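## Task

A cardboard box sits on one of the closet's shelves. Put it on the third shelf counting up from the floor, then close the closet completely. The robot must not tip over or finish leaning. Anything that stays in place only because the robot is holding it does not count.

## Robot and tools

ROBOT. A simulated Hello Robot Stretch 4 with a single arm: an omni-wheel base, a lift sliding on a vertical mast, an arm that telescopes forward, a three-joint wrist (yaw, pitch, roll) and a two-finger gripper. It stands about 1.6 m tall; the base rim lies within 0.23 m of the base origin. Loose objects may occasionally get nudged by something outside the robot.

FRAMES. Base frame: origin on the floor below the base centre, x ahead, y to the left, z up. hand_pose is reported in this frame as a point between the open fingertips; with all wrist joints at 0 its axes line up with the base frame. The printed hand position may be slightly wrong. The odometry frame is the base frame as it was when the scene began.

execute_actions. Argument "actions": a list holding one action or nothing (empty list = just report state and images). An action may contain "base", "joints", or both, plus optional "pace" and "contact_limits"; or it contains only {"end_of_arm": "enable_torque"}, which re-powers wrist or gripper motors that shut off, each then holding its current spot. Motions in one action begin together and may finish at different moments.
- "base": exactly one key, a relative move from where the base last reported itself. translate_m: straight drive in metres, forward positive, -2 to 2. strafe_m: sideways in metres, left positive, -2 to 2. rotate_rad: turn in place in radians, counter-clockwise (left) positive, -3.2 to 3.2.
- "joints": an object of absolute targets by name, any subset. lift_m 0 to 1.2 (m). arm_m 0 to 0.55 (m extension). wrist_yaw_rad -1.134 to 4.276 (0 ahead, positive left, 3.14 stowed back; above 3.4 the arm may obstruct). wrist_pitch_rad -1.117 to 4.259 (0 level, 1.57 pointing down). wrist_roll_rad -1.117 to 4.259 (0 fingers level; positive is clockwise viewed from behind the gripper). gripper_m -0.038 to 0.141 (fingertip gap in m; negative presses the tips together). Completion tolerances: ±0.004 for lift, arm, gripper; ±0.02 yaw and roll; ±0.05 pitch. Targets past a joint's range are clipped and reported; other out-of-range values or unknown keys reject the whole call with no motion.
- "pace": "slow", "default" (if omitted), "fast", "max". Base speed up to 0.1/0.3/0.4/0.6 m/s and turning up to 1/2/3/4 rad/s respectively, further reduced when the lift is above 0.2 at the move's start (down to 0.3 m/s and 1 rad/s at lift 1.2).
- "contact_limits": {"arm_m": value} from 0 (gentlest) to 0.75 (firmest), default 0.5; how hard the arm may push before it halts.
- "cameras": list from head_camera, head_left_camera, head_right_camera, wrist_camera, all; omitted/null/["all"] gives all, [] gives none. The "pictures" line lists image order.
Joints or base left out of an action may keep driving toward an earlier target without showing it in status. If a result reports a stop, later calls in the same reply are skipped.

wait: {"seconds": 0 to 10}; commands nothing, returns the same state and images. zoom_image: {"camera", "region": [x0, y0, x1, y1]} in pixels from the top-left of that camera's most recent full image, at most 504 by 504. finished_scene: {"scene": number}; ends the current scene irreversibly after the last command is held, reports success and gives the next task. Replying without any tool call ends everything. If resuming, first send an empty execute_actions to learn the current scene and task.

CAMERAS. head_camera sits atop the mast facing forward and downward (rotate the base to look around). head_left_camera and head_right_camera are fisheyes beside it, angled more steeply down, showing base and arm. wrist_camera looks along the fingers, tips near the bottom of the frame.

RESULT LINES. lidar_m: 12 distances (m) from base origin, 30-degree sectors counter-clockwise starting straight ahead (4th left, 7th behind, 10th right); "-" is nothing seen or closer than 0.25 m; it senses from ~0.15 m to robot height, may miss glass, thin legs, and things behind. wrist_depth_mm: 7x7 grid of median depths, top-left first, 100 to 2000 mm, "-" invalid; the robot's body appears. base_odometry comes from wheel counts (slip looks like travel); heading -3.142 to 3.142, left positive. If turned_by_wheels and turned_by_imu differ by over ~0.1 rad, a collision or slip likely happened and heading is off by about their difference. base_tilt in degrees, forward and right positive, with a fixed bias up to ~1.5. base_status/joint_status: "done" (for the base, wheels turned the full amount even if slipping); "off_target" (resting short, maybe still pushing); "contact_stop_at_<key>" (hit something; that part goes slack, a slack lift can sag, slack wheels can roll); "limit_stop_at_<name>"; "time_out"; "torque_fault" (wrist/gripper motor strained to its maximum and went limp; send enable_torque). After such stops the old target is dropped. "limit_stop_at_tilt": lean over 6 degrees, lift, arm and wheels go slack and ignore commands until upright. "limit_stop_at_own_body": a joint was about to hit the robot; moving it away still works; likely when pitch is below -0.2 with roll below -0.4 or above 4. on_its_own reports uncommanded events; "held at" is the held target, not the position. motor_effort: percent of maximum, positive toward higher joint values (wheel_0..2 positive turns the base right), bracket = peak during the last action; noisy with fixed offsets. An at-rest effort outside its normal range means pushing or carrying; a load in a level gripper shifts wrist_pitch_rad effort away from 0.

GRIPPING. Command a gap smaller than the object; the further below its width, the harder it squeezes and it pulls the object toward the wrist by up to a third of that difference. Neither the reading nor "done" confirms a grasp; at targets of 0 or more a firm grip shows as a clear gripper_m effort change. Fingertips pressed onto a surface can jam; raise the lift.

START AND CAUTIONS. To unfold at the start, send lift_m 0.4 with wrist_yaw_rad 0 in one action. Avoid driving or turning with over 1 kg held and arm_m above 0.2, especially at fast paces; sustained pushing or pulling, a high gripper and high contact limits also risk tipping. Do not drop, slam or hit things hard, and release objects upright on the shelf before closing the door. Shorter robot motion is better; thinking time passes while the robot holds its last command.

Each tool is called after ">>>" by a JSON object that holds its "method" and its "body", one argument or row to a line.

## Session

>>> {"method": "execute_actions", "body": {
  "actions": []
}}

Scene clock: 0.00 s.
base_odometry: x=+0.000 y=+0.000 heading=+0.000 (m, m, rad; odometry frame)
turned_by_wheels: +0.000 (rad since the last result)
turned_by_imu: +0.000 (rad since the last result)
base_tilt: forward=+0.1 right=+0.3 (deg)
lidar_m: 1.24 1.53 1.46 1.56 2.21 1.99 2.10 2.30 2.22 2.33 2.07 1.18
base_status: not commanded
joint_positions: lift_m=+0.160 arm_m=-0.001 wrist_yaw_rad=+3.054 wrist_pitch_rad=+0.005 wrist_roll_rad=+0.001 gripper_m=+0.057
joint_status: not commanded
motor_effort: lift_m=+20 arm_m=-1 wrist_yaw_rad=+1 wrist_pitch_rad=-7 wrist_roll_rad=+0 gripper_m=-3 wheel_0=+1 wheel_1=+0 wheel_2=+1 (%)
hand_pose: x=-0.1100 y=+0.1122 z=+0.3364 quat_wxyz=(+0.044, -0.002, +0.001, +0.999) (m; base frame)
wrist_depth_mm: 138 142 - - - 1863 - / 107 142 - - - 1863 - / 111 142 - - - 1863 - / 129 153 - - - 1808 - / - - - - - 1808 - / 1281 1308 197 1281 202 1255 1229 / 866 809 866 113 854 820 831
pictures: head_camera, head_left_camera, head_right_camera, wrist_camera
Images, in order (width x height): head_camera 420x560, head_left_camera 420x672, head_right_camera 420x672, wrist_camera 616x392.

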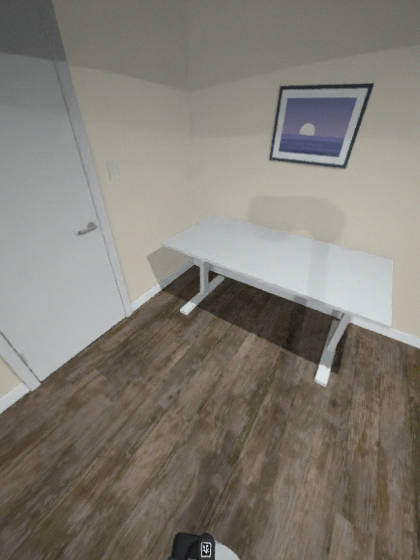

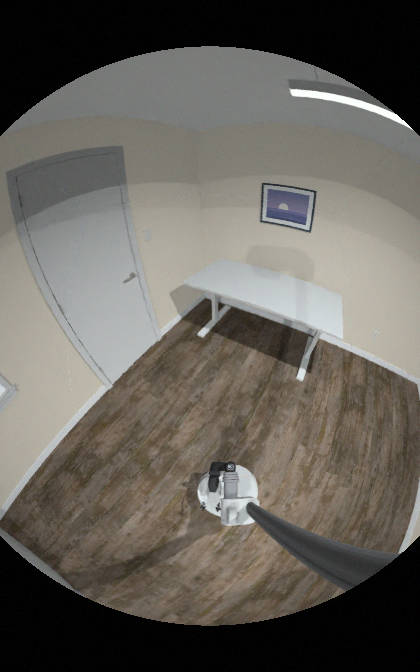

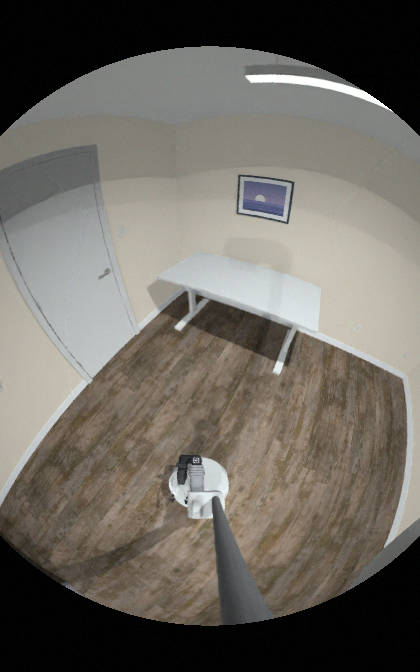

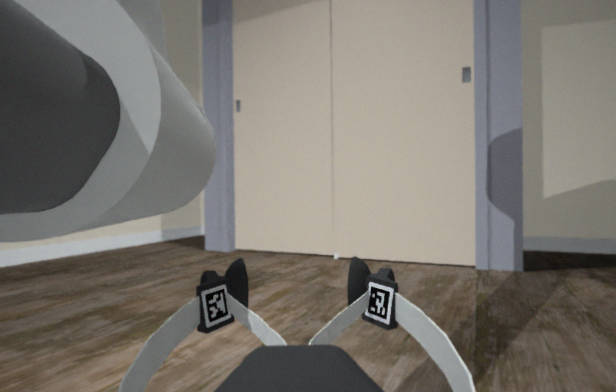

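>>> {"method": "execute_actions", "body": {
  "actions": [
    {"base":{"rotate_rad":3.05},"pace":"fast"}
  ],
  "cameras": ["head_camera","head_left_camera"]
}}

Scene clock: 5.03 s.
base_odometry: x=+0.000 y=+0.000 heading=+3.050 (m, m, rad; odometry frame)
turned_by_wheels: +3.050 (rad since the last result)
turned_by_imu: +3.067 (rad since the last result)
base_tilt: forward=+0.1 right=+0.2 (deg)
lidar_m: 2.04 2.37 2.23 2.31 2.14 1.21 1.26 1.57 1.45 1.54 2.01 1.95
base_status: done
joint_positions: lift_m=+0.160 arm_m=-0.001 wrist_yaw_rad=+3.054 wrist_pitch_rad=+0.005 wrist_roll_rad=+0.001 gripper_m=+0.057
joint_status: not commanded
motor_effort: lift_m=+19(19) arm_m=-1(1) wrist_yaw_rad=+1(1) wrist_pitch_rad=-4(7) wrist_roll_rad=+0(1) gripper_m=-2(1) wheel_0=-1(11) wheel_1=-1(10) wheel_2=-1(12) (%)
hand_pose: x=-0.1099 y=+0.1123 z=+0.3364 quat_wxyz=(+0.044, -0.002, +0.001, +0.999) (m; base frame)
wrist_depth_mm: 138 142 - - - 1863 1808 / 107 142 - - - 1863 1756 / 111 142 1537 - - 1863 1756 / 128 153 - - - 1863 1808 / 1537 1983 - - - 1863 1756 / 1308 1308 197 1281 201 1229 1229 / 866 820 866 113 854 820 842
pictures: head_camera, head_left_camera
Images, in order (width x height): head_camera 420x560, head_left_camera 420x672.

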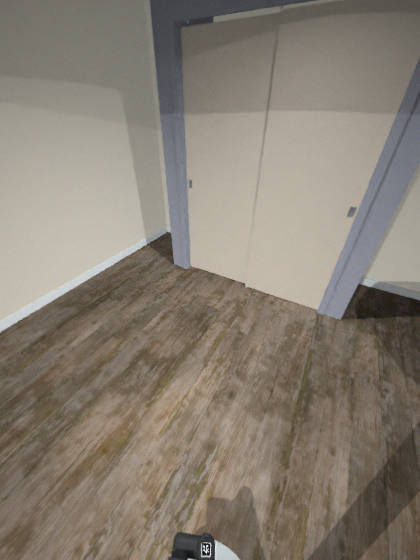

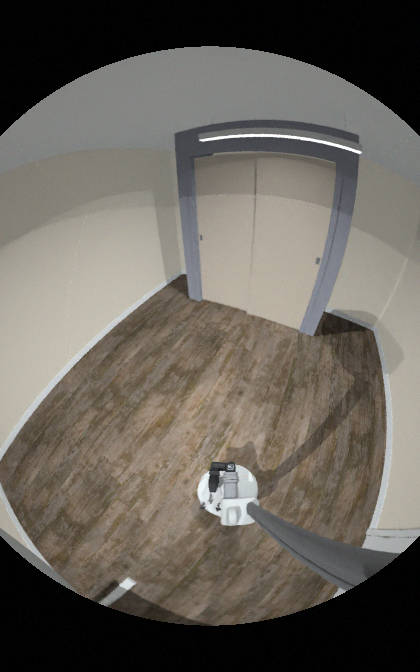

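>>> {"method": "execute_actions", "body": {
  "actions": [
    {"base":{"rotate_rad":-0.45},"joints":{"lift_m":0.6,"wrist_yaw_rad":0}}
  ],
  "cameras": ["head_camera"]
}}

Scene clock: 14.93 s.
base_odometry: x=+0.000 y=+0.000 heading=+2.601 (m, m, rad; odometry frame)
turned_by_wheels: -0.449 (rad since the last result)
turned_by_imu: -0.452 (rad since the last result)
base_tilt: forward=+0.0 right=+0.2 (deg)
lidar_m: 1.95 2.05 2.32 2.23 2.36 2.10 1.20 1.28 1.53 1.48 1.55 2.17
base_status: done
joint_positions: lift_m=+0.600 arm_m=-0.001 wrist_yaw_rad=+0.000 wrist_pitch_rad=+0.005 wrist_roll_rad=+0.001 gripper_m=+0.057
joint_status: all done
motor_effort: lift_m=+25(24) arm_m=-1(1) wrist_yaw_rad=-1(6) wrist_pitch_rad=-6(8) wrist_roll_rad=+0(1) gripper_m=-1(2) wheel_0=+4(8) wheel_1=+4(7) wheel_2=+4(9) (%)
hand_pose: x=+0.4584 y=-0.0873 z=+0.7764 quat_wxyz=(+1.000, +0.001, +0.002, +0.000) (m; base frame)
wrist_depth_mm: 1808 1808 1756 1756 - - - / 1808 1808 1808 1808 - - - / 1808 1808 1756 1756 - - - / 1863 1808 1808 1808 - - - / 1808 1808 1756 1756 - - - / 1863 1808 198 1808 202 - - / 1808 1661 1808 113 1808 1708 1756
pictures: head_camera
Images, in order (width x height): head_camera 420x560.

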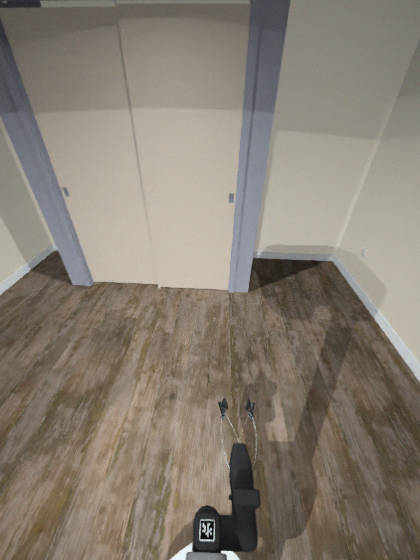

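>>> {"method": "execute_actions", "body": {
  "actions": [
    {"base":{"translate_m":1.15},"joints":{"lift_m":0.81,"gripper_m":0.0},"pace":"fast"}
  ],
  "cameras": ["head_camera","wrist_camera"]
}}

Scene clock: 26.80 s.
base_odometry: x=-0.986 y=+0.592 heading=+2.601 (m, m, rad; odometry frame)
turned_by_wheels: +0.000 (rad since the last result)
turned_by_imu: -0.001 (rad since the last result)
base_tilt: forward=+0.1 right=+0.2 (deg)
lidar_m: 0.82 0.88 1.29 2.22 2.33 3.24 3.19 2.08 1.52 1.47 1.59 0.85
base_status: done
joint_positions: lift_m=+0.810 arm_m=-0.001 wrist_yaw_rad=+0.000 wrist_pitch_rad=+0.005 wrist_roll_rad=+0.001 gripper_m=+0.000
joint_status: all done
motor_effort: lift_m=+24(27) arm_m=+0(1) wrist_yaw_rad=+0(1) wrist_pitch_rad=-7(9) wrist_roll_rad=+0(0) gripper_m=-4(3) wheel_0=+3(8) wheel_1=+3(10) wheel_2=+0(13) (%)
hand_pose: x=+0.4583 y=-0.0874 z=+0.9865 quat_wxyz=(+1.000, +0.001, +0.002, +0.000) (m; base frame)
wrist_depth_mm: 627 621 621 627 609 1336 1336 / 621 627 621 627 609 1336 1336 / 627 627 627 627 609 1336 1366 / 627 627 627 627 609 1336 1336 / 627 627 627 634 615 1366 1336 / 627 627 189 197 615 1336 1336 / 634 634 634 113 597 1336 1366
pictures: head_camera, wrist_camera
Images, in order (width x height): head_camera 420x560, wrist_camera 616x392.

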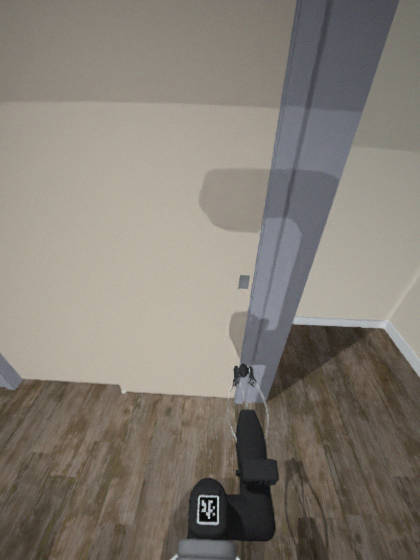

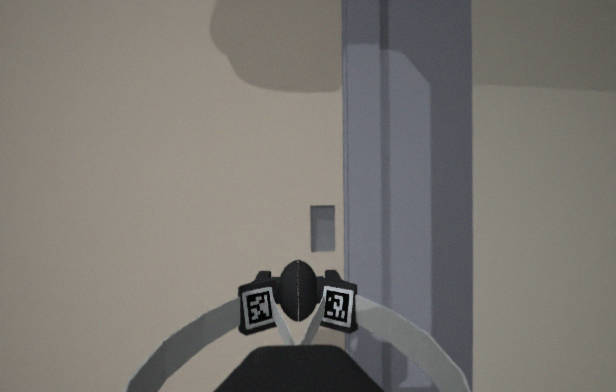

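>>> {"method": "execute_actions", "body": {
  "actions": [
    {"base":{"strafe_m":-0.032},"joints":{"lift_m":0.80,"arm_m":0.33,"wrist_roll_rad":1.57}}
  ],
  "cameras": ["wrist_camera"]
}}

Scene clock: 38.43 s.
base_odometry: x=-0.970 y=+0.619 heading=+2.601 (m, m, rad; odometry frame)
turned_by_wheels: +0.000 (rad since the last result)
turned_by_imu: -0.001 (rad since the last result)
base_tilt: forward=+0.0 right=+0.3 (deg)
lidar_m: 0.81 0.89 1.29 2.24 2.36 3.27 3.21 2.06 1.52 1.44 1.56 0.84
base_status: done
joint_positions: lift_m=+0.800 arm_m=+0.329 wrist_yaw_rad=+0.000 wrist_pitch_rad=+0.005 wrist_roll_rad=+1.570 gripper_m=+0.000
joint_status: all done
motor_effort: lift_m=+14(22) arm_m=+4(9) wrist_yaw_rad=+0(1) wrist_pitch_rad=-7(7) wrist_roll_rad=+1(4) gripper_m=-4(2) wheel_0=+1(11) wheel_1=+0(10) wheel_2=+0(2) (%)
hand_pose: x=+0.7887 y=-0.0874 z=+0.9773 quat_wxyz=(+0.707, +0.707, +0.002, -0.002) (m; base frame)
wrist_depth_mm: 268 271 273 274 277 278 281 / 270 272 274 277 278 281 282 / 259 262 263 264 267 268 270 / 259 260 263 265 267 270 272 / 290 294 294 307 298 301 303 / 291 293 190 197 301 304 304 / 293 294 297 113 301 306 307
pictures: wrist_camera
Images, in order (width x height): wrist_camera 616x392.

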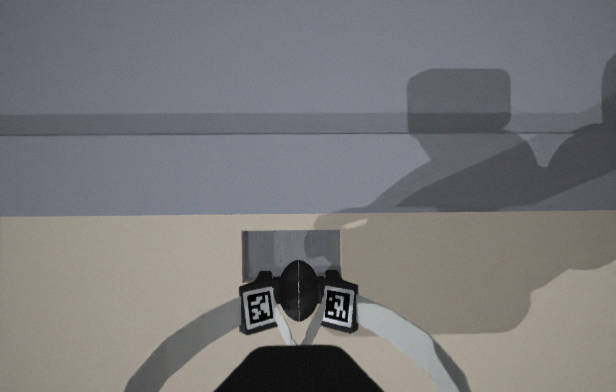

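>>> {"method": "execute_actions", "body": {
  "actions": [
    {"joints":{"arm_m":0.45}, "contact_limits":{"arm_m":0.2},"pace":"slow"}
  ],
  "cameras": []
}}

Scene clock: 43.40 s.
base_odometry: x=-0.969 y=+0.619 heading=+2.601 (m, m, rad; odometry frame)
turned_by_wheels: +0.000 (rad since the last result)
turned_by_imu: -0.001 (rad since the last result)
base_tilt: forward=+0.0 right=+0.2 (deg)
lidar_m: 0.78 0.89 1.30 2.25 2.36 3.28 3.21 2.09 1.51 1.43 1.54 0.87
base_status: not commanded
joint_positions: lift_m=+0.800 arm_m=+0.399 wrist_yaw_rad=-0.004 wrist_pitch_rad=+0.005 wrist_roll_rad=+1.570 gripper_m=+0.000
joint_status: arm_m contact_stop (moved +0.070 of +0.121)
on_its_own: arm_m is slack since a contact_stop (your +0.450 is given up)
motor_effort: lift_m=+14(14) arm_m=+0(11) wrist_yaw_rad=+12(28) wrist_pitch_rad=-7(6) wrist_roll_rad=+2(2) gripper_m=-3(4) wheel_0=+1(2) wheel_1=+1(2) wheel_2=-3(7) (%)
contact_limits: arm_m 0.2
hand_pose: x=+0.8582 y=-0.0885 z=+0.9773 quat_wxyz=(+0.707, +0.707, +0.000, -0.003) (m; base frame)
wrist_depth_mm: 203 204 206 207 209 211 211 / 204 206 207 208 210 211 213 / 191 192 194 196 197 198 200 / 191 193 195 196 198 199 200 / 224 225 228 229 231 233 235 / 225 227 189 196 232 234 236 / 226 227 229 113 233 236 236
pictures: none
No camera images: the call's "cameras" was empty. Leave "cameras" out to get every camera's image.

>>> {"method": "execute_actions", "body": {
  "actions": [
    {"base":{"strafe_m":0.15},"joints":{"arm_m":0.397},"pace":"slow"}
  ],
  "cameras": ["head_camera"]
}}

Scene clock: 52.20 s.
base_odometry: x=-1.047 y=+0.491 heading=+2.600 (m, m, rad; odometry frame)
turned_by_wheels: -0.001 (rad since the last result)
turned_by_imu: -0.002 (rad since the last result)
base_tilt: forward=+0.0 right=+0.2 (deg)
lidar_m: 0.82 0.87 1.29 2.10 2.21 3.06 3.20 2.28 1.64 1.56 1.72 0.85
base_status: done
joint_positions: lift_m=+0.800 arm_m=+0.398 wrist_yaw_rad=-0.004 wrist_pitch_rad=+0.005 wrist_roll_rad=+1.570 gripper_m=+0.000
joint_status: all done
motor_effort: lift_m=+15(14) arm_m=-4(3) wrist_yaw_rad=+12(31) wrist_pitch_rad=-5(8) wrist_roll_rad=+2(1) gripper_m=-4(3) wheel_0=-8(15) wheel_1=+3(7) wheel_2=-3(4) (%)
hand_pose: x=+0.8567 y=-0.0887 z=+0.9773 quat_wxyz=(+0.707, +0.707, +0.000, -0.003) (m; base frame)
wrist_depth_mm: 291 294 297 298 300 300 300 / 654 699 809 732 778 647 741 / 931 750 946 960 946 654 778 / 931 699 946 960 878 609 768 / 225 227 229 230 232 234 235 / 226 229 189 196 233 235 236 / 228 228 230 113 233 236 237
pictures: head_camera
Images, in order (width x height): head_camera 420x560.

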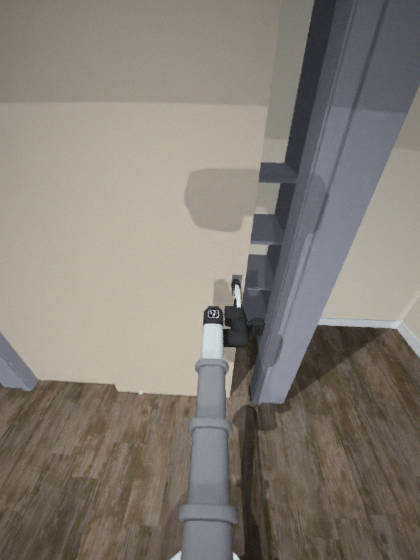

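>>> {"method": "execute_actions", "body": {
  "actions": [
    {"base":{"strafe_m":0.5},"pace":"slow"}
  ],
  "cameras": ["head_camera"]
}}

Scene clock: 61.07 s.
base_odometry: x=-1.304 y=+0.062 heading=+2.600 (m, m, rad; odometry frame)
turned_by_wheels: +0.000 (rad since the last result)
turned_by_imu: -0.002 (rad since the last result)
base_tilt: forward=+0.1 right=+0.2 (deg)
lidar_m: 0.84 0.90 1.18 1.60 1.69 2.34 2.72 2.48 2.19 2.08 1.16 0.88
base_status: done
joint_positions: lift_m=+0.800 arm_m=+0.398 wrist_yaw_rad=+0.000 wrist_pitch_rad=+0.005 wrist_roll_rad=+1.570 gripper_m=+0.000
joint_status: not commanded
motor_effort: lift_m=+14(15) arm_m=-3(4) wrist_yaw_rad=+1(28) wrist_pitch_rad=-7(8) wrist_roll_rad=+1(2) gripper_m=-2(3) wheel_0=-2(16) wheel_1=+4(7) wheel_2=-2(3) (%)
hand_pose: x=+0.8569 y=-0.0875 z=+0.9773 quat_wxyz=(+0.707, +0.707, +0.002, -0.002) (m; base frame)
wrist_depth_mm: 230 233 235 236 238 240 241 / 232 234 236 238 239 240 242 / 233 236 236 239 240 242 244 / 234 236 237 239 241 243 245 / 236 237 239 240 242 244 246 / 236 238 190 196 243 245 248 / 237 239 241 113 244 247 249
pictures: head_camera
Images, in order (width x height): head_camera 420x560.

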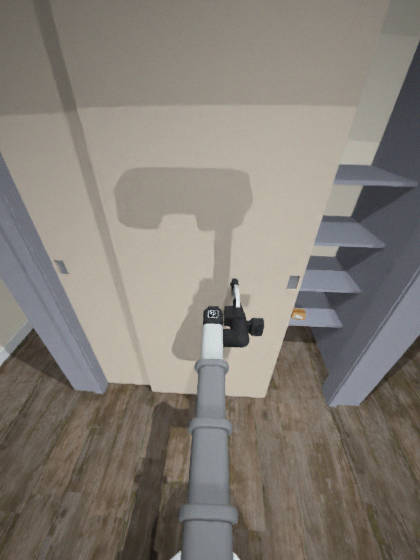

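>>> {"method": "execute_actions", "body": {
  "actions": [
    {"base":{"strafe_m":-0.32},"joints":{"arm_m":0.37}}
  ],
  "cameras": []
}}

>>> {"method": "execute_actions", "body": {
  "actions": [
    {"joints":{"arm_m":0.45},"contact_limits":{"arm_m":0.2}}
  ],
  "cameras": ["head_camera"]
}}

Scene clock: 70.07 s.
base_odometry: x=-1.139 y=+0.337 heading=+2.600 (m, m, rad; odometry frame)
turned_by_wheels: +0.000 (rad since the last result)
turned_by_imu: -0.002 (rad since the last result)
base_tilt: forward=+0.1 right=+0.3 (deg)
lidar_m: 0.83 0.90 1.31 1.90 2.03 2.83 3.22 2.49 1.84 1.76 1.89 0.92
base_status: done
joint_positions: lift_m=+0.800 arm_m=+0.371 wrist_yaw_rad=+0.000 wrist_pitch_rad=+0.005 wrist_roll_rad=+1.570 gripper_m=+0.000
joint_status: all done
motor_effort: lift_m=+15(15) arm_m=-4(1) wrist_yaw_rad=+1(1) wrist_pitch_rad=-7(6) wrist_roll_rad=+1(1) gripper_m=-1(4) wheel_0=+0(12) wheel_1=-1(10) wheel_2=+0(2) (%)
hand_pose: x=+0.8301 y=-0.0874 z=+0.9773 quat_wxyz=(+0.707, +0.707, +0.002, -0.002) (m; base frame)
wrist_depth_mm: 866 750 960 891 866 842 778 / 946 759 976 960 976 931 778 / 960 750 960 991 976 946 788 / 960 750 976 991 991 931 788 / 960 741 976 976 976 946 788 / 976 683 190 196 293 609 732 / 259 259 263 113 267 268 271
pictures: none
No camera images: the call's "cameras" was empty. Leave "cameras" out to get every camera's image.

Scene clock: 71.23 s.
base_odometry: x=-1.139 y=+0.337 heading=+2.600 (m, m, rad; odometry frame)
turned_by_wheels: +0.000 (rad since the last result)
turned_by_imu: +0.000 (rad since the last result)
base_tilt: forward=+0.1 right=+0.2 (deg)
lidar_m: 0.83 0.89 1.29 1.91 2.01 2.80 3.21 2.47 1.84 1.75 1.89 0.91
base_status: not commanded
joint_positions: lift_m=+0.800 arm_m=+0.449 wrist_yaw_rad=+0.000 wrist_pitch_rad=+0.005 wrist_roll_rad=+1.570 gripper_m=+0.000
joint_status: all done
motor_effort: lift_m=+15(14) arm_m=+4(4) wrist_yaw_rad=+0(1) wrist_pitch_rad=-6(7) wrist_roll_rad=+1(1) gripper_m=-4(2) wheel_0=+0(1) wheel_1=-1(1) wheel_2=+0(0) (%)
contact_limits: arm_m 0.2
hand_pose: x=+0.9087 y=-0.0874 z=+0.9773 quat_wxyz=(+0.707, +0.707, +0.002, -0.002) (m; base frame)
wrist_depth_mm: 539 759 891 891 866 597 778 / 539 750 891 891 904 603 778 / 539 750 891 891 917 603 788 / 539 741 891 904 904 603 788 / 574 741 904 904 904 615 788 / 569 741 190 196 715 615 788 / 504 206 206 113 204 215 459
pictures: head_camera
Images, in order (width x height): head_camera 420x560.

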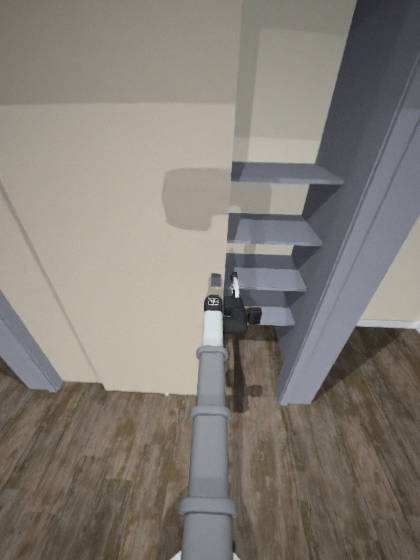

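>>> {"method": "execute_actions", "body": {
  "actions": [
    {"base":{"strafe_m":0.36},"pace":"slow"}
  ],
  "cameras": ["head_camera"]
}}

Scene clock: 80.23 s.
base_odometry: x=-1.325 y=+0.034 heading=+2.538 (m, m, rad; odometry frame)
turned_by_wheels: -0.062 (rad since the last result)
turned_by_imu: -0.108 (rad since the last result)
base_tilt: forward=+0.1 right=+0.2 (deg)
lidar_m: 0.84 0.85 1.08 1.54 1.57 2.08 3.20 2.40 2.31 2.13 2.20 1.14
base_status: strafe_m contact_stop (by the wheels' count: +0.355 of +0.360)
joint_positions: lift_m=+0.800 arm_m=+0.450 wrist_yaw_rad=+0.000 wrist_pitch_rad=+0.005 wrist_roll_rad=+1.570 gripper_m=+0.000
joint_status: not commanded
on_its_own: the wheels are slack since a contact_stop
motor_effort: lift_m=+15(15) arm_m=+1(4) wrist_yaw_rad=+2(100) wrist_pitch_rad=-7(7) wrist_roll_rad=+1(1) gripper_m=-5(8) wheel_0=+0(35) wheel_1=+0(14) wheel_2=+0(22) (%)
hand_pose: x=+0.9093 y=-0.0875 z=+0.9773 quat_wxyz=(+0.707, +0.707, +0.001, -0.002) (m; base frame)
wrist_depth_mm: 931 759 946 946 960 654 778 / 574 750 931 931 946 654 788 / 569 741 931 931 931 609 788 / 569 741 917 917 917 609 788 / 564 741 904 904 917 609 778 / 569 741 190 196 723 609 788 / 215 198 198 113 195 208 207
pictures: head_camera
Images, in order (width x height): head_camera 420x560.

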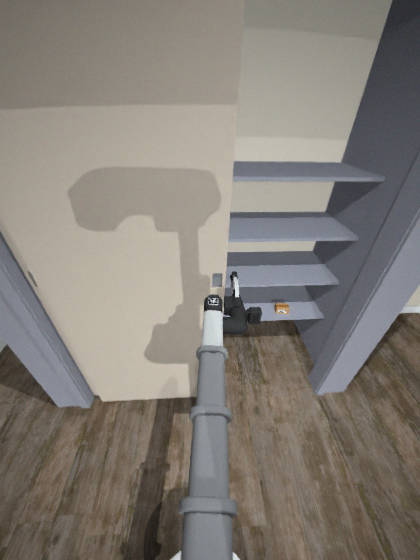

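>>> {"method": "execute_actions", "body": {
  "actions": [
    {"joints":{"arm_m":0.1}}
  ],
  "cameras": []
}}

>>> {"method": "execute_actions", "body": {
  "actions": [
    {"base":{"rotate_rad":0.108},"joints":{"wrist_roll_rad":0,"gripper_m":0.12,"lift_m":0.45}}
  ],
  "cameras": ["wrist_camera","head_camera"]
}}

Scene clock: 89.50 s.
base_odometry: x=-1.325 y=+0.034 heading=+2.538 (m, m, rad; odometry frame)
turned_by_wheels: +0.000 (rad since the last result)
turned_by_imu: -0.001 (rad since the last result)
base_tilt: forward=+0.0 right=+0.2 (deg)
lidar_m: 0.83 0.87 1.05 1.55 1.57 2.07 3.19 2.40 2.32 2.13 2.22 1.13
base_status: not commanded
joint_positions: lift_m=+0.800 arm_m=+0.101 wrist_yaw_rad=+0.000 wrist_pitch_rad=+0.005 wrist_roll_rad=+1.570 gripper_m=+0.000
joint_status: all done
on_its_own: the wheels are slack since a contact_stop
motor_effort: lift_m=+15(15) arm_m=-4(9) wrist_yaw_rad=+2(2) wrist_pitch_rad=-8(8) wrist_roll_rad=+1(1) gripper_m=-1(4) wheel_0=+0(0) wheel_1=+0(0) wheel_2=+0(0) (%)
hand_pose: x=+0.5601 y=-0.0874 z=+0.9772 quat_wxyz=(+0.707, +0.707, +0.002, -0.002) (m; base frame)
wrist_depth_mm: 1281 1281 1308 1281 1229 1118 1255 / 1255 1281 1308 1308 1308 1138 1308 / 1255 1281 1281 1308 1281 1138 1308 / 1229 1255 1255 1255 1281 1118 1255 / 1229 878 1205 1255 1008 1008 580 / 521 525 190 196 535 539 539 / 512 517 521 113 530 535 539
pictures: none
No camera images: the call's "cameras" was empty. Leave "cameras" out to get every camera's image.

Scene clock: 91.97 s.
base_odometry: x=-1.325 y=+0.034 heading=+2.645 (m, m, rad; odometry frame)
turned_by_wheels: +0.108 (rad since the last result)
turned_by_imu: +0.108 (rad since the last result)
base_tilt: forward=+0.1 right=+0.2 (deg)
lidar_m: 0.83 0.87 1.20 1.54 1.61 2.32 3.24 2.49 2.21 2.13 1.16 1.14
base_status: done
joint_positions: lift_m=+0.450 arm_m=+0.101 wrist_yaw_rad=+0.000 wrist_pitch_rad=+0.005 wrist_roll_rad=+0.000 gripper_m=+0.120
joint_status: all done
motor_effort: lift_m=+15(14) arm_m=-4(4) wrist_yaw_rad=+0(0) wrist_pitch_rad=-6(8) wrist_roll_rad=+0(3) gripper_m=+1(2) wheel_0=-2(7) wheel_1=-1(8) wheel_2=-1(5) (%)
hand_pose: x=+0.5601 y=-0.0874 z=+0.6273 quat_wxyz=(+1.000, +0.000, +0.002, +0.000) (m; base frame)
wrist_depth_mm: 517 521 521 521 1255 1255 1118 / 525 521 525 521 1118 1118 1060 / 525 525 525 525 1255 1229 1160 / 530 525 525 525 1255 1255 1182 / 530 525 530 530 1255 1255 1182 / 525 525 530 525 842 946 1042 / 530 530 530 113 1255 1255 1182
pictures: head_camera, wrist_camera
Images, in order (width x height): head_camera 420x560, wrist_camera 616x392.

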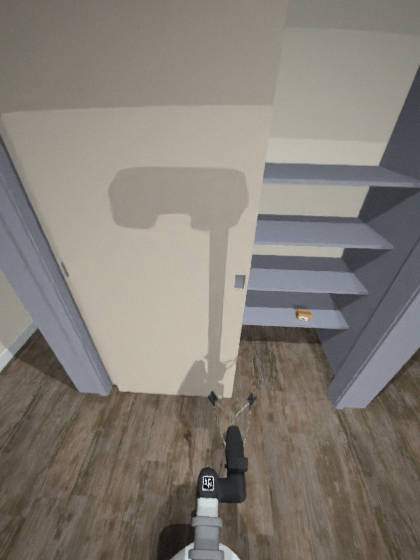

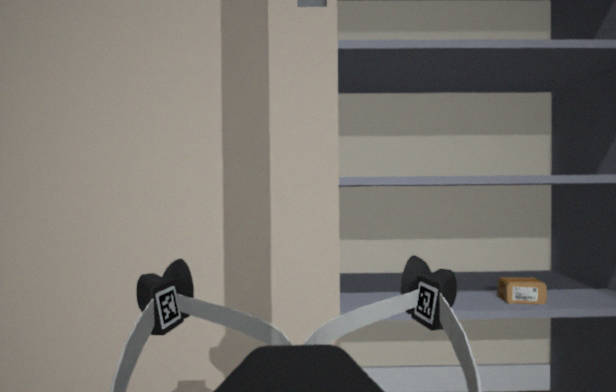

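>>> {"method": "execute_actions", "body": {
  "actions": [
    {"base":{"strafe_m":-0.55},"joints":{"lift_m":0.27}}
  ],
  "cameras": []
}}

>>> {"method": "execute_actions", "body": {
  "actions": [
    {"base":{"translate_m":0.38}}
  ],
  "cameras": ["wrist_camera"]
}}

Scene clock: 108.87 s.
base_odometry: x=-1.063 y=+0.517 heading=+2.645 (m, m, rad; odometry frame)
turned_by_wheels: +0.000 (rad since the last result)
turned_by_imu: -0.004 (rad since the last result)
base_tilt: forward=+0.1 right=+0.2 (deg)
lidar_m: 1.12 0.92 1.21 2.11 2.23 3.07 3.23 2.24 1.65 1.57 1.71 0.85
base_status: done
joint_positions: lift_m=+0.270 arm_m=+0.101 wrist_yaw_rad=+0.000 wrist_pitch_rad=+0.005 wrist_roll_rad=+0.000 gripper_m=+0.120
joint_status: all done
motor_effort: lift_m=+14(15) arm_m=-4(4) wrist_yaw_rad=+1(0) wrist_pitch_rad=-6(6) wrist_roll_rad=+0(0) gripper_m=+0(0) wheel_0=+1(11) wheel_1=-3(11) wheel_2=+0(0) (%)
hand_pose: x=+0.5601 y=-0.0874 z=+0.4473 quat_wxyz=(+1.000, +0.000, +0.002, +0.000) (m; base frame)
wrist_depth_mm: 1118 1118 1138 1138 1008 496 496 / 1229 1229 1229 1229 820 500 500 / 1229 1229 1229 1229 991 496 504 / 1255 1229 1229 1255 1078 500 504 / 1229 1229 1229 1255 842 504 504 / 1255 1229 1229 1255 504 504 504 / 1098 1025 1098 113 946 504 508
pictures: none
No camera images: the call's "cameras" was empty. Leave "cameras" out to get every camera's image.

Scene clock: 111.63 s.
base_odometry: x=-1.397 y=+0.698 heading=+2.646 (m, m, rad; odometry frame)
turned_by_wheels: +0.000 (rad since the last result)
turned_by_imu: +0.000 (rad since the last result)
base_tilt: forward=+0.0 right=+0.2 (deg)
lidar_m: 0.74 0.61 0.67 2.10 2.19 3.05 3.64 2.30 1.65 1.60 0.60 0.49
base_status: done
joint_positions: lift_m=+0.270 arm_m=+0.101 wrist_yaw_rad=+0.000 wrist_pitch_rad=+0.005 wrist_roll_rad=+0.000 gripper_m=+0.120
joint_status: not commanded
motor_effort: lift_m=+15(15) arm_m=-4(4) wrist_yaw_rad=+0(1) wrist_pitch_rad=-7(6) wrist_roll_rad=+0(0) gripper_m=+1(2) wheel_0=+2(8) wheel_1=+3(8) wheel_2=-1(12) (%)
hand_pose: x=+0.5601 y=-0.0874 z=+0.4472 quat_wxyz=(+1.000, +0.000, +0.002, +0.000) (m; base frame)
wrist_depth_mm: 492 496 466 466 473 473 394 / 647 654 661 668 676 549 399 / 854 854 854 854 854 554 399 / 842 854 866 854 854 554 397 / 615 603 597 492 580 488 399 / 866 449 449 854 452 521 402 / 866 854 854 113 866 525 399
pictures: wrist_camera
Images, in order (width x height): wrist_camera 616x392.

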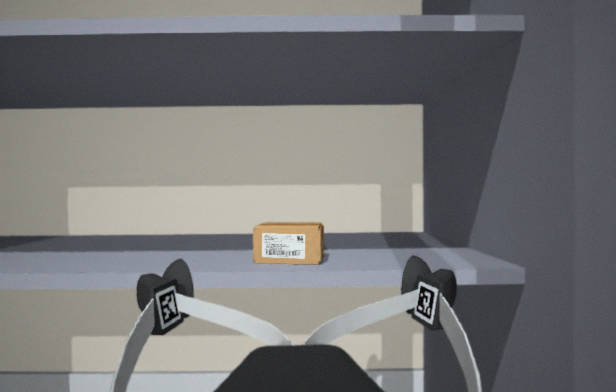

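>>> {"method": "zoom_image", "body": {
  "camera": "wrist_camera",
  "region": [200, 190, 380, 300]
}}

Region (200, 190, 380, 300) of wrist_camera's 616x392 image, scaled by 2.800.

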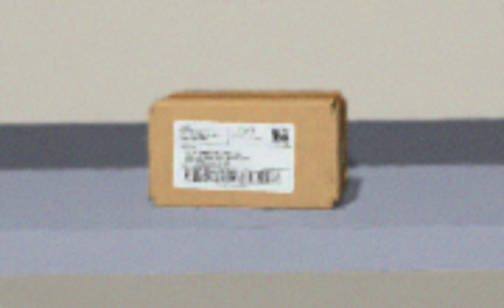

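>>> {"method": "execute_actions", "body": {
  "actions": [
    {"base":{"strafe_m":0.012},"joints":{"lift_m":0.256,"arm_m":0.30,"gripper_m":0.135}}
  ],
  "cameras": ["wrist_camera"]
}}

Scene clock: 138.07 s.
base_odometry: x=-1.403 y=+0.688 heading=+2.646 (m, m, rad; odometry frame)
turned_by_wheels: +0.000 (rad since the last result)
turned_by_imu: -0.001 (rad since the last result)
base_tilt: forward=+0.1 right=+0.2 (deg)
lidar_m: 0.77 0.59 0.67 2.09 2.18 3.05 3.62 2.30 1.66 1.60 0.62 0.49
base_status: done
joint_positions: lift_m=+0.256 arm_m=+0.299 wrist_yaw_rad=+0.000 wrist_pitch_rad=+0.005 wrist_roll_rad=+0.000 gripper_m=+0.135
joint_status: all done
motor_effort: lift_m=+14(13) arm_m=+4(2) wrist_yaw_rad=+1(1) wrist_pitch_rad=-6(8) wrist_roll_rad=+0(1) gripper_m=+2(0) wheel_0=-3(8) wheel_1=+3(8) wheel_2=+0(1) (%)
hand_pose: x=+0.7587 y=-0.0874 z=+0.4333 quat_wxyz=(+1.000, +0.000, +0.002, +0.000) (m; base frame)
wrist_depth_mm: 459 466 466 473 473 473 404 / 647 654 647 654 654 580 410 / 654 654 654 654 654 585 410 / 654 654 654 661 654 585 410 / 517 512 430 293 492 484 394 / 267 203 251 263 252 253 257 / 661 661 661 113 661 554 413
pictures: wrist_camera
Images, in order (width x height): wrist_camera 616x392.

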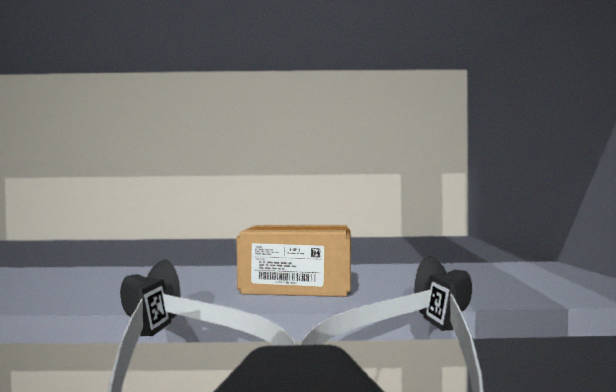

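>>> {"method": "execute_actions", "body": {
  "actions": [
    {"joints":{"arm_m":0.415},"pace":"slow"}
  ],
  "cameras": ["wrist_camera"]
}}

Scene clock: 145.43 s.
base_odometry: x=-1.403 y=+0.688 heading=+2.646 (m, m, rad; odometry frame)
turned_by_wheels: +0.000 (rad since the last result)
turned_by_imu: -0.001 (rad since the last result)
base_tilt: forward=+0.1 right=+0.2 (deg)
lidar_m: 0.74 0.61 0.66 2.07 2.20 3.03 3.64 2.32 1.67 1.61 0.62 0.50
base_status: not commanded
joint_positions: lift_m=+0.256 arm_m=+0.414 wrist_yaw_rad=+0.000 wrist_pitch_rad=+0.005 wrist_roll_rad=+0.000 gripper_m=+0.135
joint_status: all done
motor_effort: lift_m=+15(14) arm_m=+5(2) wrist_yaw_rad=+1(0) wrist_pitch_rad=-7(7) wrist_roll_rad=+0(0) gripper_m=+1(1) wheel_0=-3(3) wheel_1=+3(3) wheel_2=+0(0) (%)
hand_pose: x=+0.8736 y=-0.0874 z=+0.4333 quat_wxyz=(+1.000, +0.000, +0.002, +0.000) (m; base frame)
wrist_depth_mm: 459 462 466 469 473 477 410 / 535 539 539 544 544 544 410 / 539 544 539 539 544 544 413 / 539 539 549 544 544 544 413 / 517 508 427 198 488 480 394 / 266 202 185 183 198 235 256 / 179 168 179 113 177 175 175
pictures: wrist_camera
Images, in order (width x height): wrist_camera 616x392.

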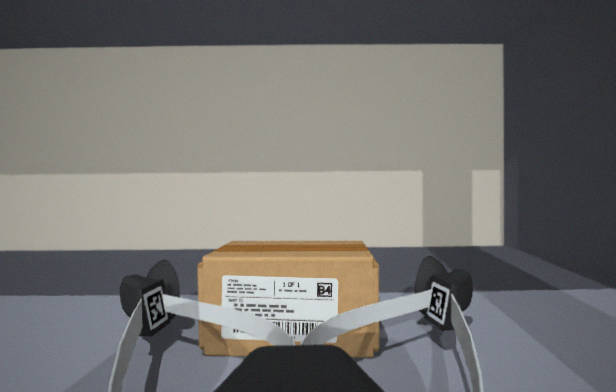

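>>> {"method": "execute_actions", "body": {
  "actions": [
    {"joints":{"gripper_m":0.06}}
  ],
  "cameras": ["wrist_camera"]
}}

Scene clock: 152.07 s.
base_odometry: x=-1.403 y=+0.688 heading=+2.646 (m, m, rad; odometry frame)
turned_by_wheels: +0.000 (rad since the last result)
turned_by_imu: -0.001 (rad since the last result)
base_tilt: forward=+0.1 right=+0.2 (deg)
lidar_m: 0.76 0.62 0.65 2.10 2.21 3.07 3.64 2.30 1.67 1.58 0.61 0.50
base_status: not commanded
joint_positions: lift_m=+0.256 arm_m=+0.414 wrist_yaw_rad=+0.000 wrist_pitch_rad=+0.005 wrist_roll_rad=+0.000 gripper_m=+0.060
joint_status: all done
motor_effort: lift_m=+15(14) arm_m=+4(5) wrist_yaw_rad=+0(0) wrist_pitch_rad=-7(6) wrist_roll_rad=+1(0) gripper_m=-10(10) wheel_0=-3(3) wheel_1=+3(2) wheel_2=+0(0) (%)
hand_pose: x=+0.8736 y=-0.0874 z=+0.4333 quat_wxyz=(+1.000, +0.000, +0.002, +0.000) (m; base frame)
wrist_depth_mm: 459 462 466 469 469 473 407 / 539 539 539 535 539 539 410 / 539 539 539 544 539 544 413 / 539 544 544 539 544 549 413 / 512 508 370 197 488 480 397 / 266 266 186 181 184 257 255 / 179 168 179 113 177 165 175
pictures: wrist_camera
Images, in order (width x height): wrist_camera 616x392.

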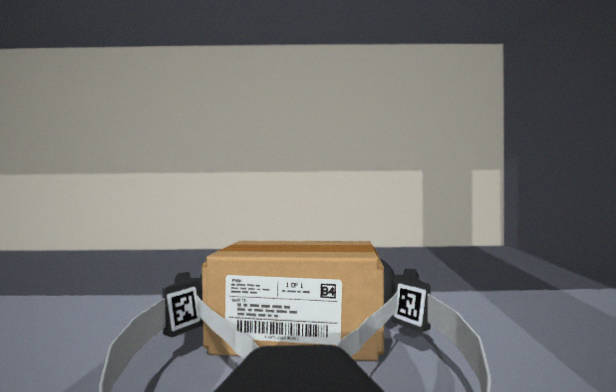

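>>> {"method": "execute_actions", "body": {
  "actions": [
    {"joints":{"lift_m":0.285},"pace":"slow"}
  ],
  "cameras": []
}}

>>> {"method": "execute_actions", "body": {
  "actions": [
    {"joints":{"arm_m":0.08}}
  ],
  "cameras": []
}}

Scene clock: 158.87 s.
base_odometry: x=-1.403 y=+0.688 heading=+2.646 (m, m, rad; odometry frame)
turned_by_wheels: +0.000 (rad since the last result)
turned_by_imu: +0.000 (rad since the last result)
base_tilt: forward=+0.1 right=+0.3 (deg)
lidar_m: 0.74 0.61 0.66 2.08 2.19 3.05 3.67 2.30 1.66 1.60 0.57 0.50
base_status: not commanded
joint_positions: lift_m=+0.285 arm_m=+0.414 wrist_yaw_rad=+0.000 wrist_pitch_rad=+0.005 wrist_roll_rad=+0.000 gripper_m=+0.060
joint_status: all done
motor_effort: lift_m=+25(26) arm_m=+4(5) wrist_yaw_rad=+1(1) wrist_pitch_rad=-10(9) wrist_roll_rad=+0(0) gripper_m=-11(10) wheel_0=-3(3) wheel_1=+3(3) wheel_2=+0(0) (%)
hand_pose: x=+0.8736 y=-0.0874 z=+0.4612 quat_wxyz=(+1.000, +0.000, +0.003, +0.000) (m; base frame)
wrist_depth_mm: 397 402 404 410 410 413 384 / 539 539 539 539 539 544 410 / 539 539 539 539 544 544 413 / 539 539 544 544 544 549 413 / 539 539 539 198 549 544 415 / 353 353 186 181 184 342 340 / 238 224 217 113 222 220 232
pictures: none
No camera images: the call's "cameras" was empty. Leave "cameras" out to get every camera's image.

Scene clock: 160.97 s.
base_odometry: x=-1.403 y=+0.688 heading=+2.646 (m, m, rad; odometry frame)
turned_by_wheels: +0.000 (rad since the last result)
turned_by_imu: +0.000 (rad since the last result)
base_tilt: forward=+0.1 right=+0.2 (deg)
lidar_m: 0.74 0.59 0.68 2.09 2.22 3.02 3.64 2.30 1.68 1.61 0.63 0.48
base_status: not commanded
joint_positions: lift_m=+0.285 arm_m=+0.081 wrist_yaw_rad=+0.000 wrist_pitch_rad=+0.006 wrist_roll_rad=+0.000 gripper_m=+0.060
joint_status: all done
motor_effort: lift_m=+25(26) arm_m=-4(4) wrist_yaw_rad=+1(0) wrist_pitch_rad=-11(10) wrist_roll_rad=+0(0) gripper_m=-13(11) wheel_0=-3(3) wheel_1=+3(3) wheel_2=+0(0) (%)
hand_pose: x=+0.5401 y=-0.0874 z=+0.4610 quat_wxyz=(+1.000, +0.000, +0.003, +0.000) (m; base frame)
wrist_depth_mm: 866 878 866 866 878 500 413 / 603 615 621 621 627 535 413 / 866 878 878 878 878 574 415 / 878 866 878 878 878 574 415 / 683 683 574 198 654 544 418 / 866 878 185 182 184 508 418 / 878 878 866 113 878 508 418
pictures: none
No camera images: the call's "cameras" was empty. Leave "cameras" out to get every camera's image.

>>> {"method": "execute_actions", "body": {
  "actions": [
    {"joints":{"lift_m":0.87}}
  ],
  "cameras": ["wrist_camera"]
}}

Scene clock: 171.40 s.
base_odometry: x=-1.403 y=+0.688 heading=+2.646 (m, m, rad; odometry frame)
turned_by_wheels: +0.000 (rad since the last result)
turned_by_imu: -0.001 (rad since the last result)
base_tilt: forward=+0.1 right=+0.2 (deg)
lidar_m: 0.75 0.61 0.66 2.09 2.21 3.05 3.66 2.31 1.67 1.62 0.64 0.50
base_status: not commanded
joint_positions: lift_m=+0.870 arm_m=+0.081 wrist_yaw_rad=+0.000 wrist_pitch_rad=+0.006 wrist_roll_rad=+0.000 gripper_m=+0.060
joint_status: all done
motor_effort: lift_m=+25(26) arm_m=-4(4) wrist_yaw_rad=+1(1) wrist_pitch_rad=-11(11) wrist_roll_rad=+1(1) gripper_m=-10(11) wheel_0=-3(3) wheel_1=+3(3) wheel_2=+0(0) (%)
hand_pose: x=+0.5401 y=-0.0874 z=+1.0461 quat_wxyz=(+1.000, +0.000, +0.003, +0.000) (m; base frame)
wrist_depth_mm: 517 488 496 496 500 500 413 / 691 707 707 715 715 574 415 / 866 878 878 878 878 580 415 / 878 878 878 878 878 580 418 / 539 530 469 198 512 508 415 / 878 878 186 181 184 544 418 / 842 798 778 113 788 508 415
pictures: wrist_camera
Images, in order (width x height): wrist_camera 616x392.

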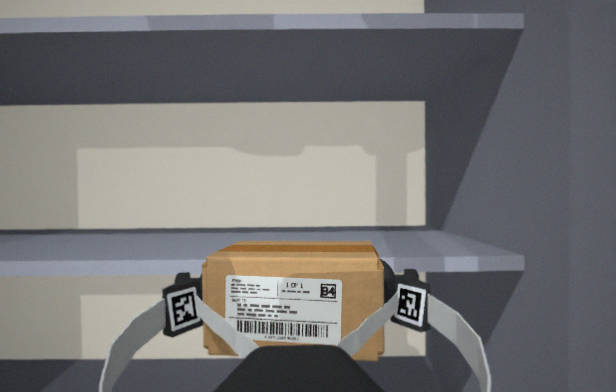

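>>> {"method": "execute_actions", "body": {
  "actions": [
    {"joints":{"lift_m":0.90}}
  ],
  "cameras": []
}}

>>> {"method": "execute_actions", "body": {
  "actions": [
    {"joints":{"arm_m":0.46},"contact_limits":{"arm_m":0.2}}
  ],
  "cameras": ["wrist_camera"]
}}

Scene clock: 180.43 s.
base_odometry: x=-1.403 y=+0.688 heading=+2.646 (m, m, rad; odometry frame)
turned_by_wheels: +0.000 (rad since the last result)
turned_by_imu: +0.000 (rad since the last result)
base_tilt: forward=+0.1 right=+0.2 (deg)
lidar_m: 0.75 0.60 0.66 2.09 2.21 3.03 3.66 2.32 1.66 1.62 0.62 0.51
base_status: not commanded
joint_positions: lift_m=+0.900 arm_m=+0.081 wrist_yaw_rad=+0.000 wrist_pitch_rad=+0.006 wrist_roll_rad=+0.000 gripper_m=+0.060
joint_status: all done
motor_effort: lift_m=+25(25) arm_m=-4(4) wrist_yaw_rad=+1(1) wrist_pitch_rad=-10(12) wrist_roll_rad=+0(0) gripper_m=-11(12) wheel_0=-3(3) wheel_1=+3(3) wheel_2=+0(0) (%)
hand_pose: x=+0.5401 y=-0.0874 z=+1.0761 quat_wxyz=(+1.000, +0.000, +0.003, +0.000) (m; base frame)
wrist_depth_mm: 866 866 878 866 878 500 410 / 585 591 597 603 615 539 415 / 866 866 866 878 878 574 415 / 878 878 878 878 866 580 415 / 723 715 603 198 691 544 418 / 878 469 185 181 184 508 418 / 878 854 831 113 842 512 418
pictures: none
No camera images: the call's "cameras" was empty. Leave "cameras" out to get every camera's image.

Scene clock: 182.67 s.
base_odometry: x=-1.403 y=+0.688 heading=+2.646 (m, m, rad; odometry frame)
turned_by_wheels: +0.000 (rad since the last result)
turned_by_imu: +0.000 (rad since the last result)
base_tilt: forward=+0.1 right=+0.2 (deg)
lidar_m: 0.75 0.60 0.66 2.09 2.20 3.05 3.65 2.28 1.66 1.62 0.62 0.48
base_status: not commanded
joint_positions: lift_m=+0.900 arm_m=+0.459 wrist_yaw_rad=+0.000 wrist_pitch_rad=+0.006 wrist_roll_rad=+0.000 gripper_m=+0.060
joint_status: all done
motor_effort: lift_m=+25(25) arm_m=+4(6) wrist_yaw_rad=+1(2) wrist_pitch_rad=-9(10) wrist_roll_rad=+0(0) gripper_m=-10(11) wheel_0=-4(3) wheel_1=+3(3) wheel_2=+0(0) (%)
contact_limits: arm_m 0.2
hand_pose: x=+0.9187 y=-0.0874 z=+1.0762 quat_wxyz=(+1.000, +0.000, +0.003, +0.000) (m; base frame)
wrist_depth_mm: 384 392 392 394 397 399 373 / 496 492 496 496 500 500 413 / 496 496 496 500 500 500 415 / 496 496 496 496 500 504 415 / 496 500 496 198 504 500 415 / 370 368 186 181 184 359 353 / 251 235 228 113 232 230 243
pictures: wrist_camera
Images, in order (width x height): wrist_camera 616x392.

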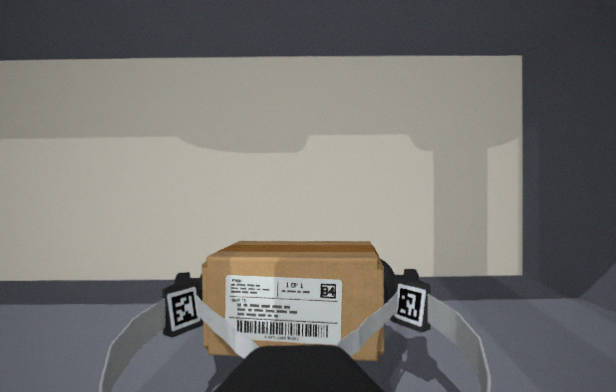

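>>> {"method": "execute_actions", "body": {
  "actions": [
    {"joints":{"lift_m":0.868},"pace":"slow"}
  ],
  "cameras": []
}}

Scene clock: 187.53 s.
base_odometry: x=-1.403 y=+0.688 heading=+2.646 (m, m, rad; odometry frame)
turned_by_wheels: +0.000 (rad since the last result)
turned_by_imu: +0.000 (rad since the last result)
base_tilt: forward=+0.1 right=+0.3 (deg)
lidar_m: 0.76 0.60 0.65 2.08 2.20 3.06 3.65 2.28 1.69 1.60 0.62 0.51
base_status: not commanded
joint_positions: lift_m=+0.868 arm_m=+0.459 wrist_yaw_rad=+0.000 wrist_pitch_rad=+0.006 wrist_roll_rad=+0.000 gripper_m=+0.060
joint_status: all done
motor_effort: lift_m=+15(26) arm_m=+4(4) wrist_yaw_rad=+2(0) wrist_pitch_rad=-8(11) wrist_roll_rad=+0(1) gripper_m=-12(12) wheel_0=-3(3) wheel_1=+3(3) wheel_2=+0(0) (%)
hand_pose: x=+0.9187 y=-0.0874 z=+1.0450 quat_wxyz=(+1.000, +0.000, +0.003, +0.000) (m; base frame)
wrist_depth_mm: 455 462 466 469 466 469 410 / 492 492 492 496 496 500 413 / 500 496 496 496 500 500 413 / 496 496 496 496 500 500 415 / 496 496 436 198 496 500 397 / 272 271 185 181 184 262 260 / 183 171 182 113 179 169 178
pictures: none
No camera images: the call's "cameras" was empty. Leave "cameras" out to get every camera's image.

Within ~2 mm of resting. Open the gripper.

>>> {"method": "execute_actions", "body": {
  "actions": [
    {"joints":{"gripper_m":0.135}}
  ],
  "cameras": []
}}

>>> {"method": "execute_actions", "body": {
  "actions": [
    {"joints":{"arm_m":0.0}}
  ],
  "cameras": ["head_camera"]
}}

Scene clock: 196.83 s.
base_odometry: x=-1.403 y=+0.688 heading=+2.646 (m, m, rad; odometry frame)
turned_by_wheels: +0.000 (rad since the last result)
turned_by_imu: -0.001 (rad since the last result)
base_tilt: forward=+0.1 right=+0.2 (deg)
lidar_m: 0.74 0.60 0.67 2.09 2.20 3.05 3.66 2.29 1.66 1.60 0.61 0.50
base_status: not commanded
joint_positions: lift_m=+0.868 arm_m=+0.459 wrist_yaw_rad=+0.000 wrist_pitch_rad=+0.005 wrist_roll_rad=+0.000 gripper_m=+0.135
joint_status: all done
motor_effort: lift_m=+15(15) arm_m=+4(4) wrist_yaw_rad=+0(0) wrist_pitch_rad=-8(10) wrist_roll_rad=+0(1) gripper_m=+2(13) wheel_0=-3(3) wheel_1=+2(3) wheel_2=+0(0) (%)
hand_pose: x=+0.9187 y=-0.0874 z=+1.0451 quat_wxyz=(+1.000, +0.000, +0.003, +0.000) (m; base frame)
wrist_depth_mm: 455 459 462 466 466 469 413 / 492 496 496 496 496 496 410 / 496 496 496 496 500 500 413 / 496 496 500 500 500 500 413 / 500 500 500 211 500 500 397 / 273 203 195 191 198 241 263 / 184 173 183 113 182 170 180
pictures: none
No camera images: the call's "cameras" was empty. Leave "cameras" out to get every camera's image.

Scene clock: 199.27 s.
base_odometry: x=-1.403 y=+0.688 heading=+2.646 (m, m, rad; odometry frame)
turned_by_wheels: +0.000 (rad since the last result)
turned_by_imu: +0.000 (rad since the last result)
base_tilt: forward=+0.1 right=+0.2 (deg)
lidar_m: 0.74 0.57 0.69 2.08 2.22 3.06 3.66 2.30 1.68 1.62 0.60 0.48
base_status: not commanded
joint_positions: lift_m=+0.868 arm_m=+0.001 wrist_yaw_rad=+0.000 wrist_pitch_rad=+0.005 wrist_roll_rad=+0.000 gripper_m=+0.135
joint_status: all done
motor_effort: lift_m=+15(15) arm_m=-4(3) wrist_yaw_rad=+1(0) wrist_pitch_rad=-7(9) wrist_roll_rad=+0(0) gripper_m=+1(1) wheel_0=-3(3) wheel_1=+3(2) wheel_2=+0(0) (%)
hand_pose: x=+0.4601 y=-0.0874 z=+1.0452 quat_wxyz=(+1.000, +0.000, +0.002, +0.000) (m; base frame)
wrist_depth_mm: 946 946 946 946 946 549 268 / 683 691 699 707 707 574 270 / 960 946 946 946 960 574 270 / 946 946 960 960 960 580 271 / 668 661 842 654 634 549 272 / 960 203 960 960 904 332 272 / 842 798 842 113 831 544 272
pictures: head_camera
Images, in order (width x height): head_camera 420x560.

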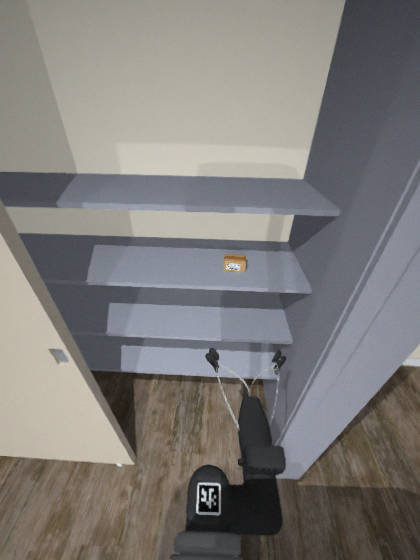

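>>> {"method": "execute_actions", "body": {
  "actions": [
    {"base":{"translate_m":-0.3},"joints":{"lift_m":0.80,"gripper_m":0.0,"wrist_roll_rad":0,"wrist_yaw_rad":0}}
  ],
  "cameras": []
}}

>>> {"method": "execute_actions", "body": {
  "actions": [
    {"base":{"strafe_m":1.0},"pace":"fast"}
  ],
  "cameras": ["head_camera","wrist_camera"]
}}

Scene clock: 210.90 s.
base_odometry: x=-1.139 y=+0.545 heading=+2.645 (m, m, rad; odometry frame)
turned_by_wheels: +0.000 (rad since the last result)
turned_by_imu: -0.001 (rad since the last result)
base_tilt: forward=+0.1 right=+0.2 (deg)
lidar_m: 1.05 0.88 1.09 2.09 2.21 3.05 3.30 2.29 1.67 1.60 1.72 0.76
base_status: done
joint_positions: lift_m=+0.800 arm_m=+0.001 wrist_yaw_rad=+0.000 wrist_pitch_rad=+0.005 wrist_roll_rad=+0.000 gripper_m=+0.000
joint_status: all done
motor_effort: lift_m=+14(14) arm_m=-4(4) wrist_yaw_rad=+2(1) wrist_pitch_rad=-6(7) wrist_roll_rad=+0(5) gripper_m=-4(2) wheel_0=-2(8) wheel_1=-3(9) wheel_2=+3(10) (%)
hand_pose: x=+0.4601 y=-0.0874 z=+0.9773 quat_wxyz=(+1.000, +0.000, +0.002, +0.000) (m; base frame)
wrist_depth_mm: 1255 1255 1255 1255 1098 517 521 / 1025 1025 1042 1060 866 517 517 / 1255 1255 1255 1255 1118 521 521 / 1255 1255 1255 1255 1025 521 521 / 1255 1281 1255 1255 1138 525 525 / 1042 1042 189 196 525 525 530 / 1255 1205 1281 113 1098 525 530
pictures: none
No camera images: the call's "cameras" was empty. Leave "cameras" out to get every camera's image.

Scene clock: 214.67 s.
base_odometry: x=-1.615 y=-0.334 heading=+2.645 (m, m, rad; odometry frame)
turned_by_wheels: +0.000 (rad since the last result)
turned_by_imu: +0.003 (rad since the last result)
base_tilt: forward=+0.1 right=+0.2 (deg)
lidar_m: 0.75 0.78 1.14 1.07 1.12 1.61 3.30 2.59 2.69 2.61 1.45 0.80
base_status: done
joint_positions: lift_m=+0.800 arm_m=+0.001 wrist_yaw_rad=+0.000 wrist_pitch_rad=+0.005 wrist_roll_rad=+0.000 gripper_m=+0.000
joint_status: not commanded
motor_effort: lift_m=+15(15) arm_m=-4(4) wrist_yaw_rad=+1(2) wrist_pitch_rad=-7(8) wrist_roll_rad=+0(1) gripper_m=-3(2) wheel_0=-1(11) wheel_1=+0(13) wheel_2=+0(4) (%)
hand_pose: x=+0.4601 y=-0.0874 z=+0.9772 quat_wxyz=(+1.000, +0.000, +0.002, +0.000) (m; base frame)
wrist_depth_mm: 535 564 554 549 554 549 554 / 535 564 554 554 554 554 554 / 535 564 554 554 554 554 559 / 535 559 554 559 554 554 559 / 535 564 559 554 554 554 559 / 535 559 189 197 559 554 559 / 535 559 554 113 564 559 559
pictures: head_camera, wrist_camera
Images, in order (width x height): head_camera 420x560, wrist_camera 616x392.

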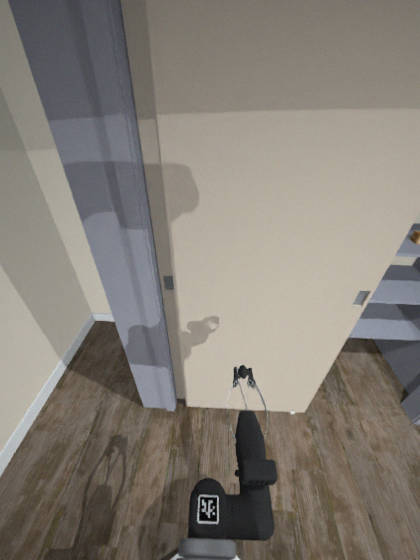

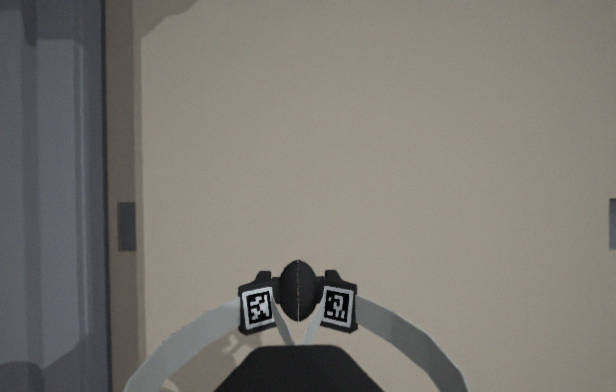

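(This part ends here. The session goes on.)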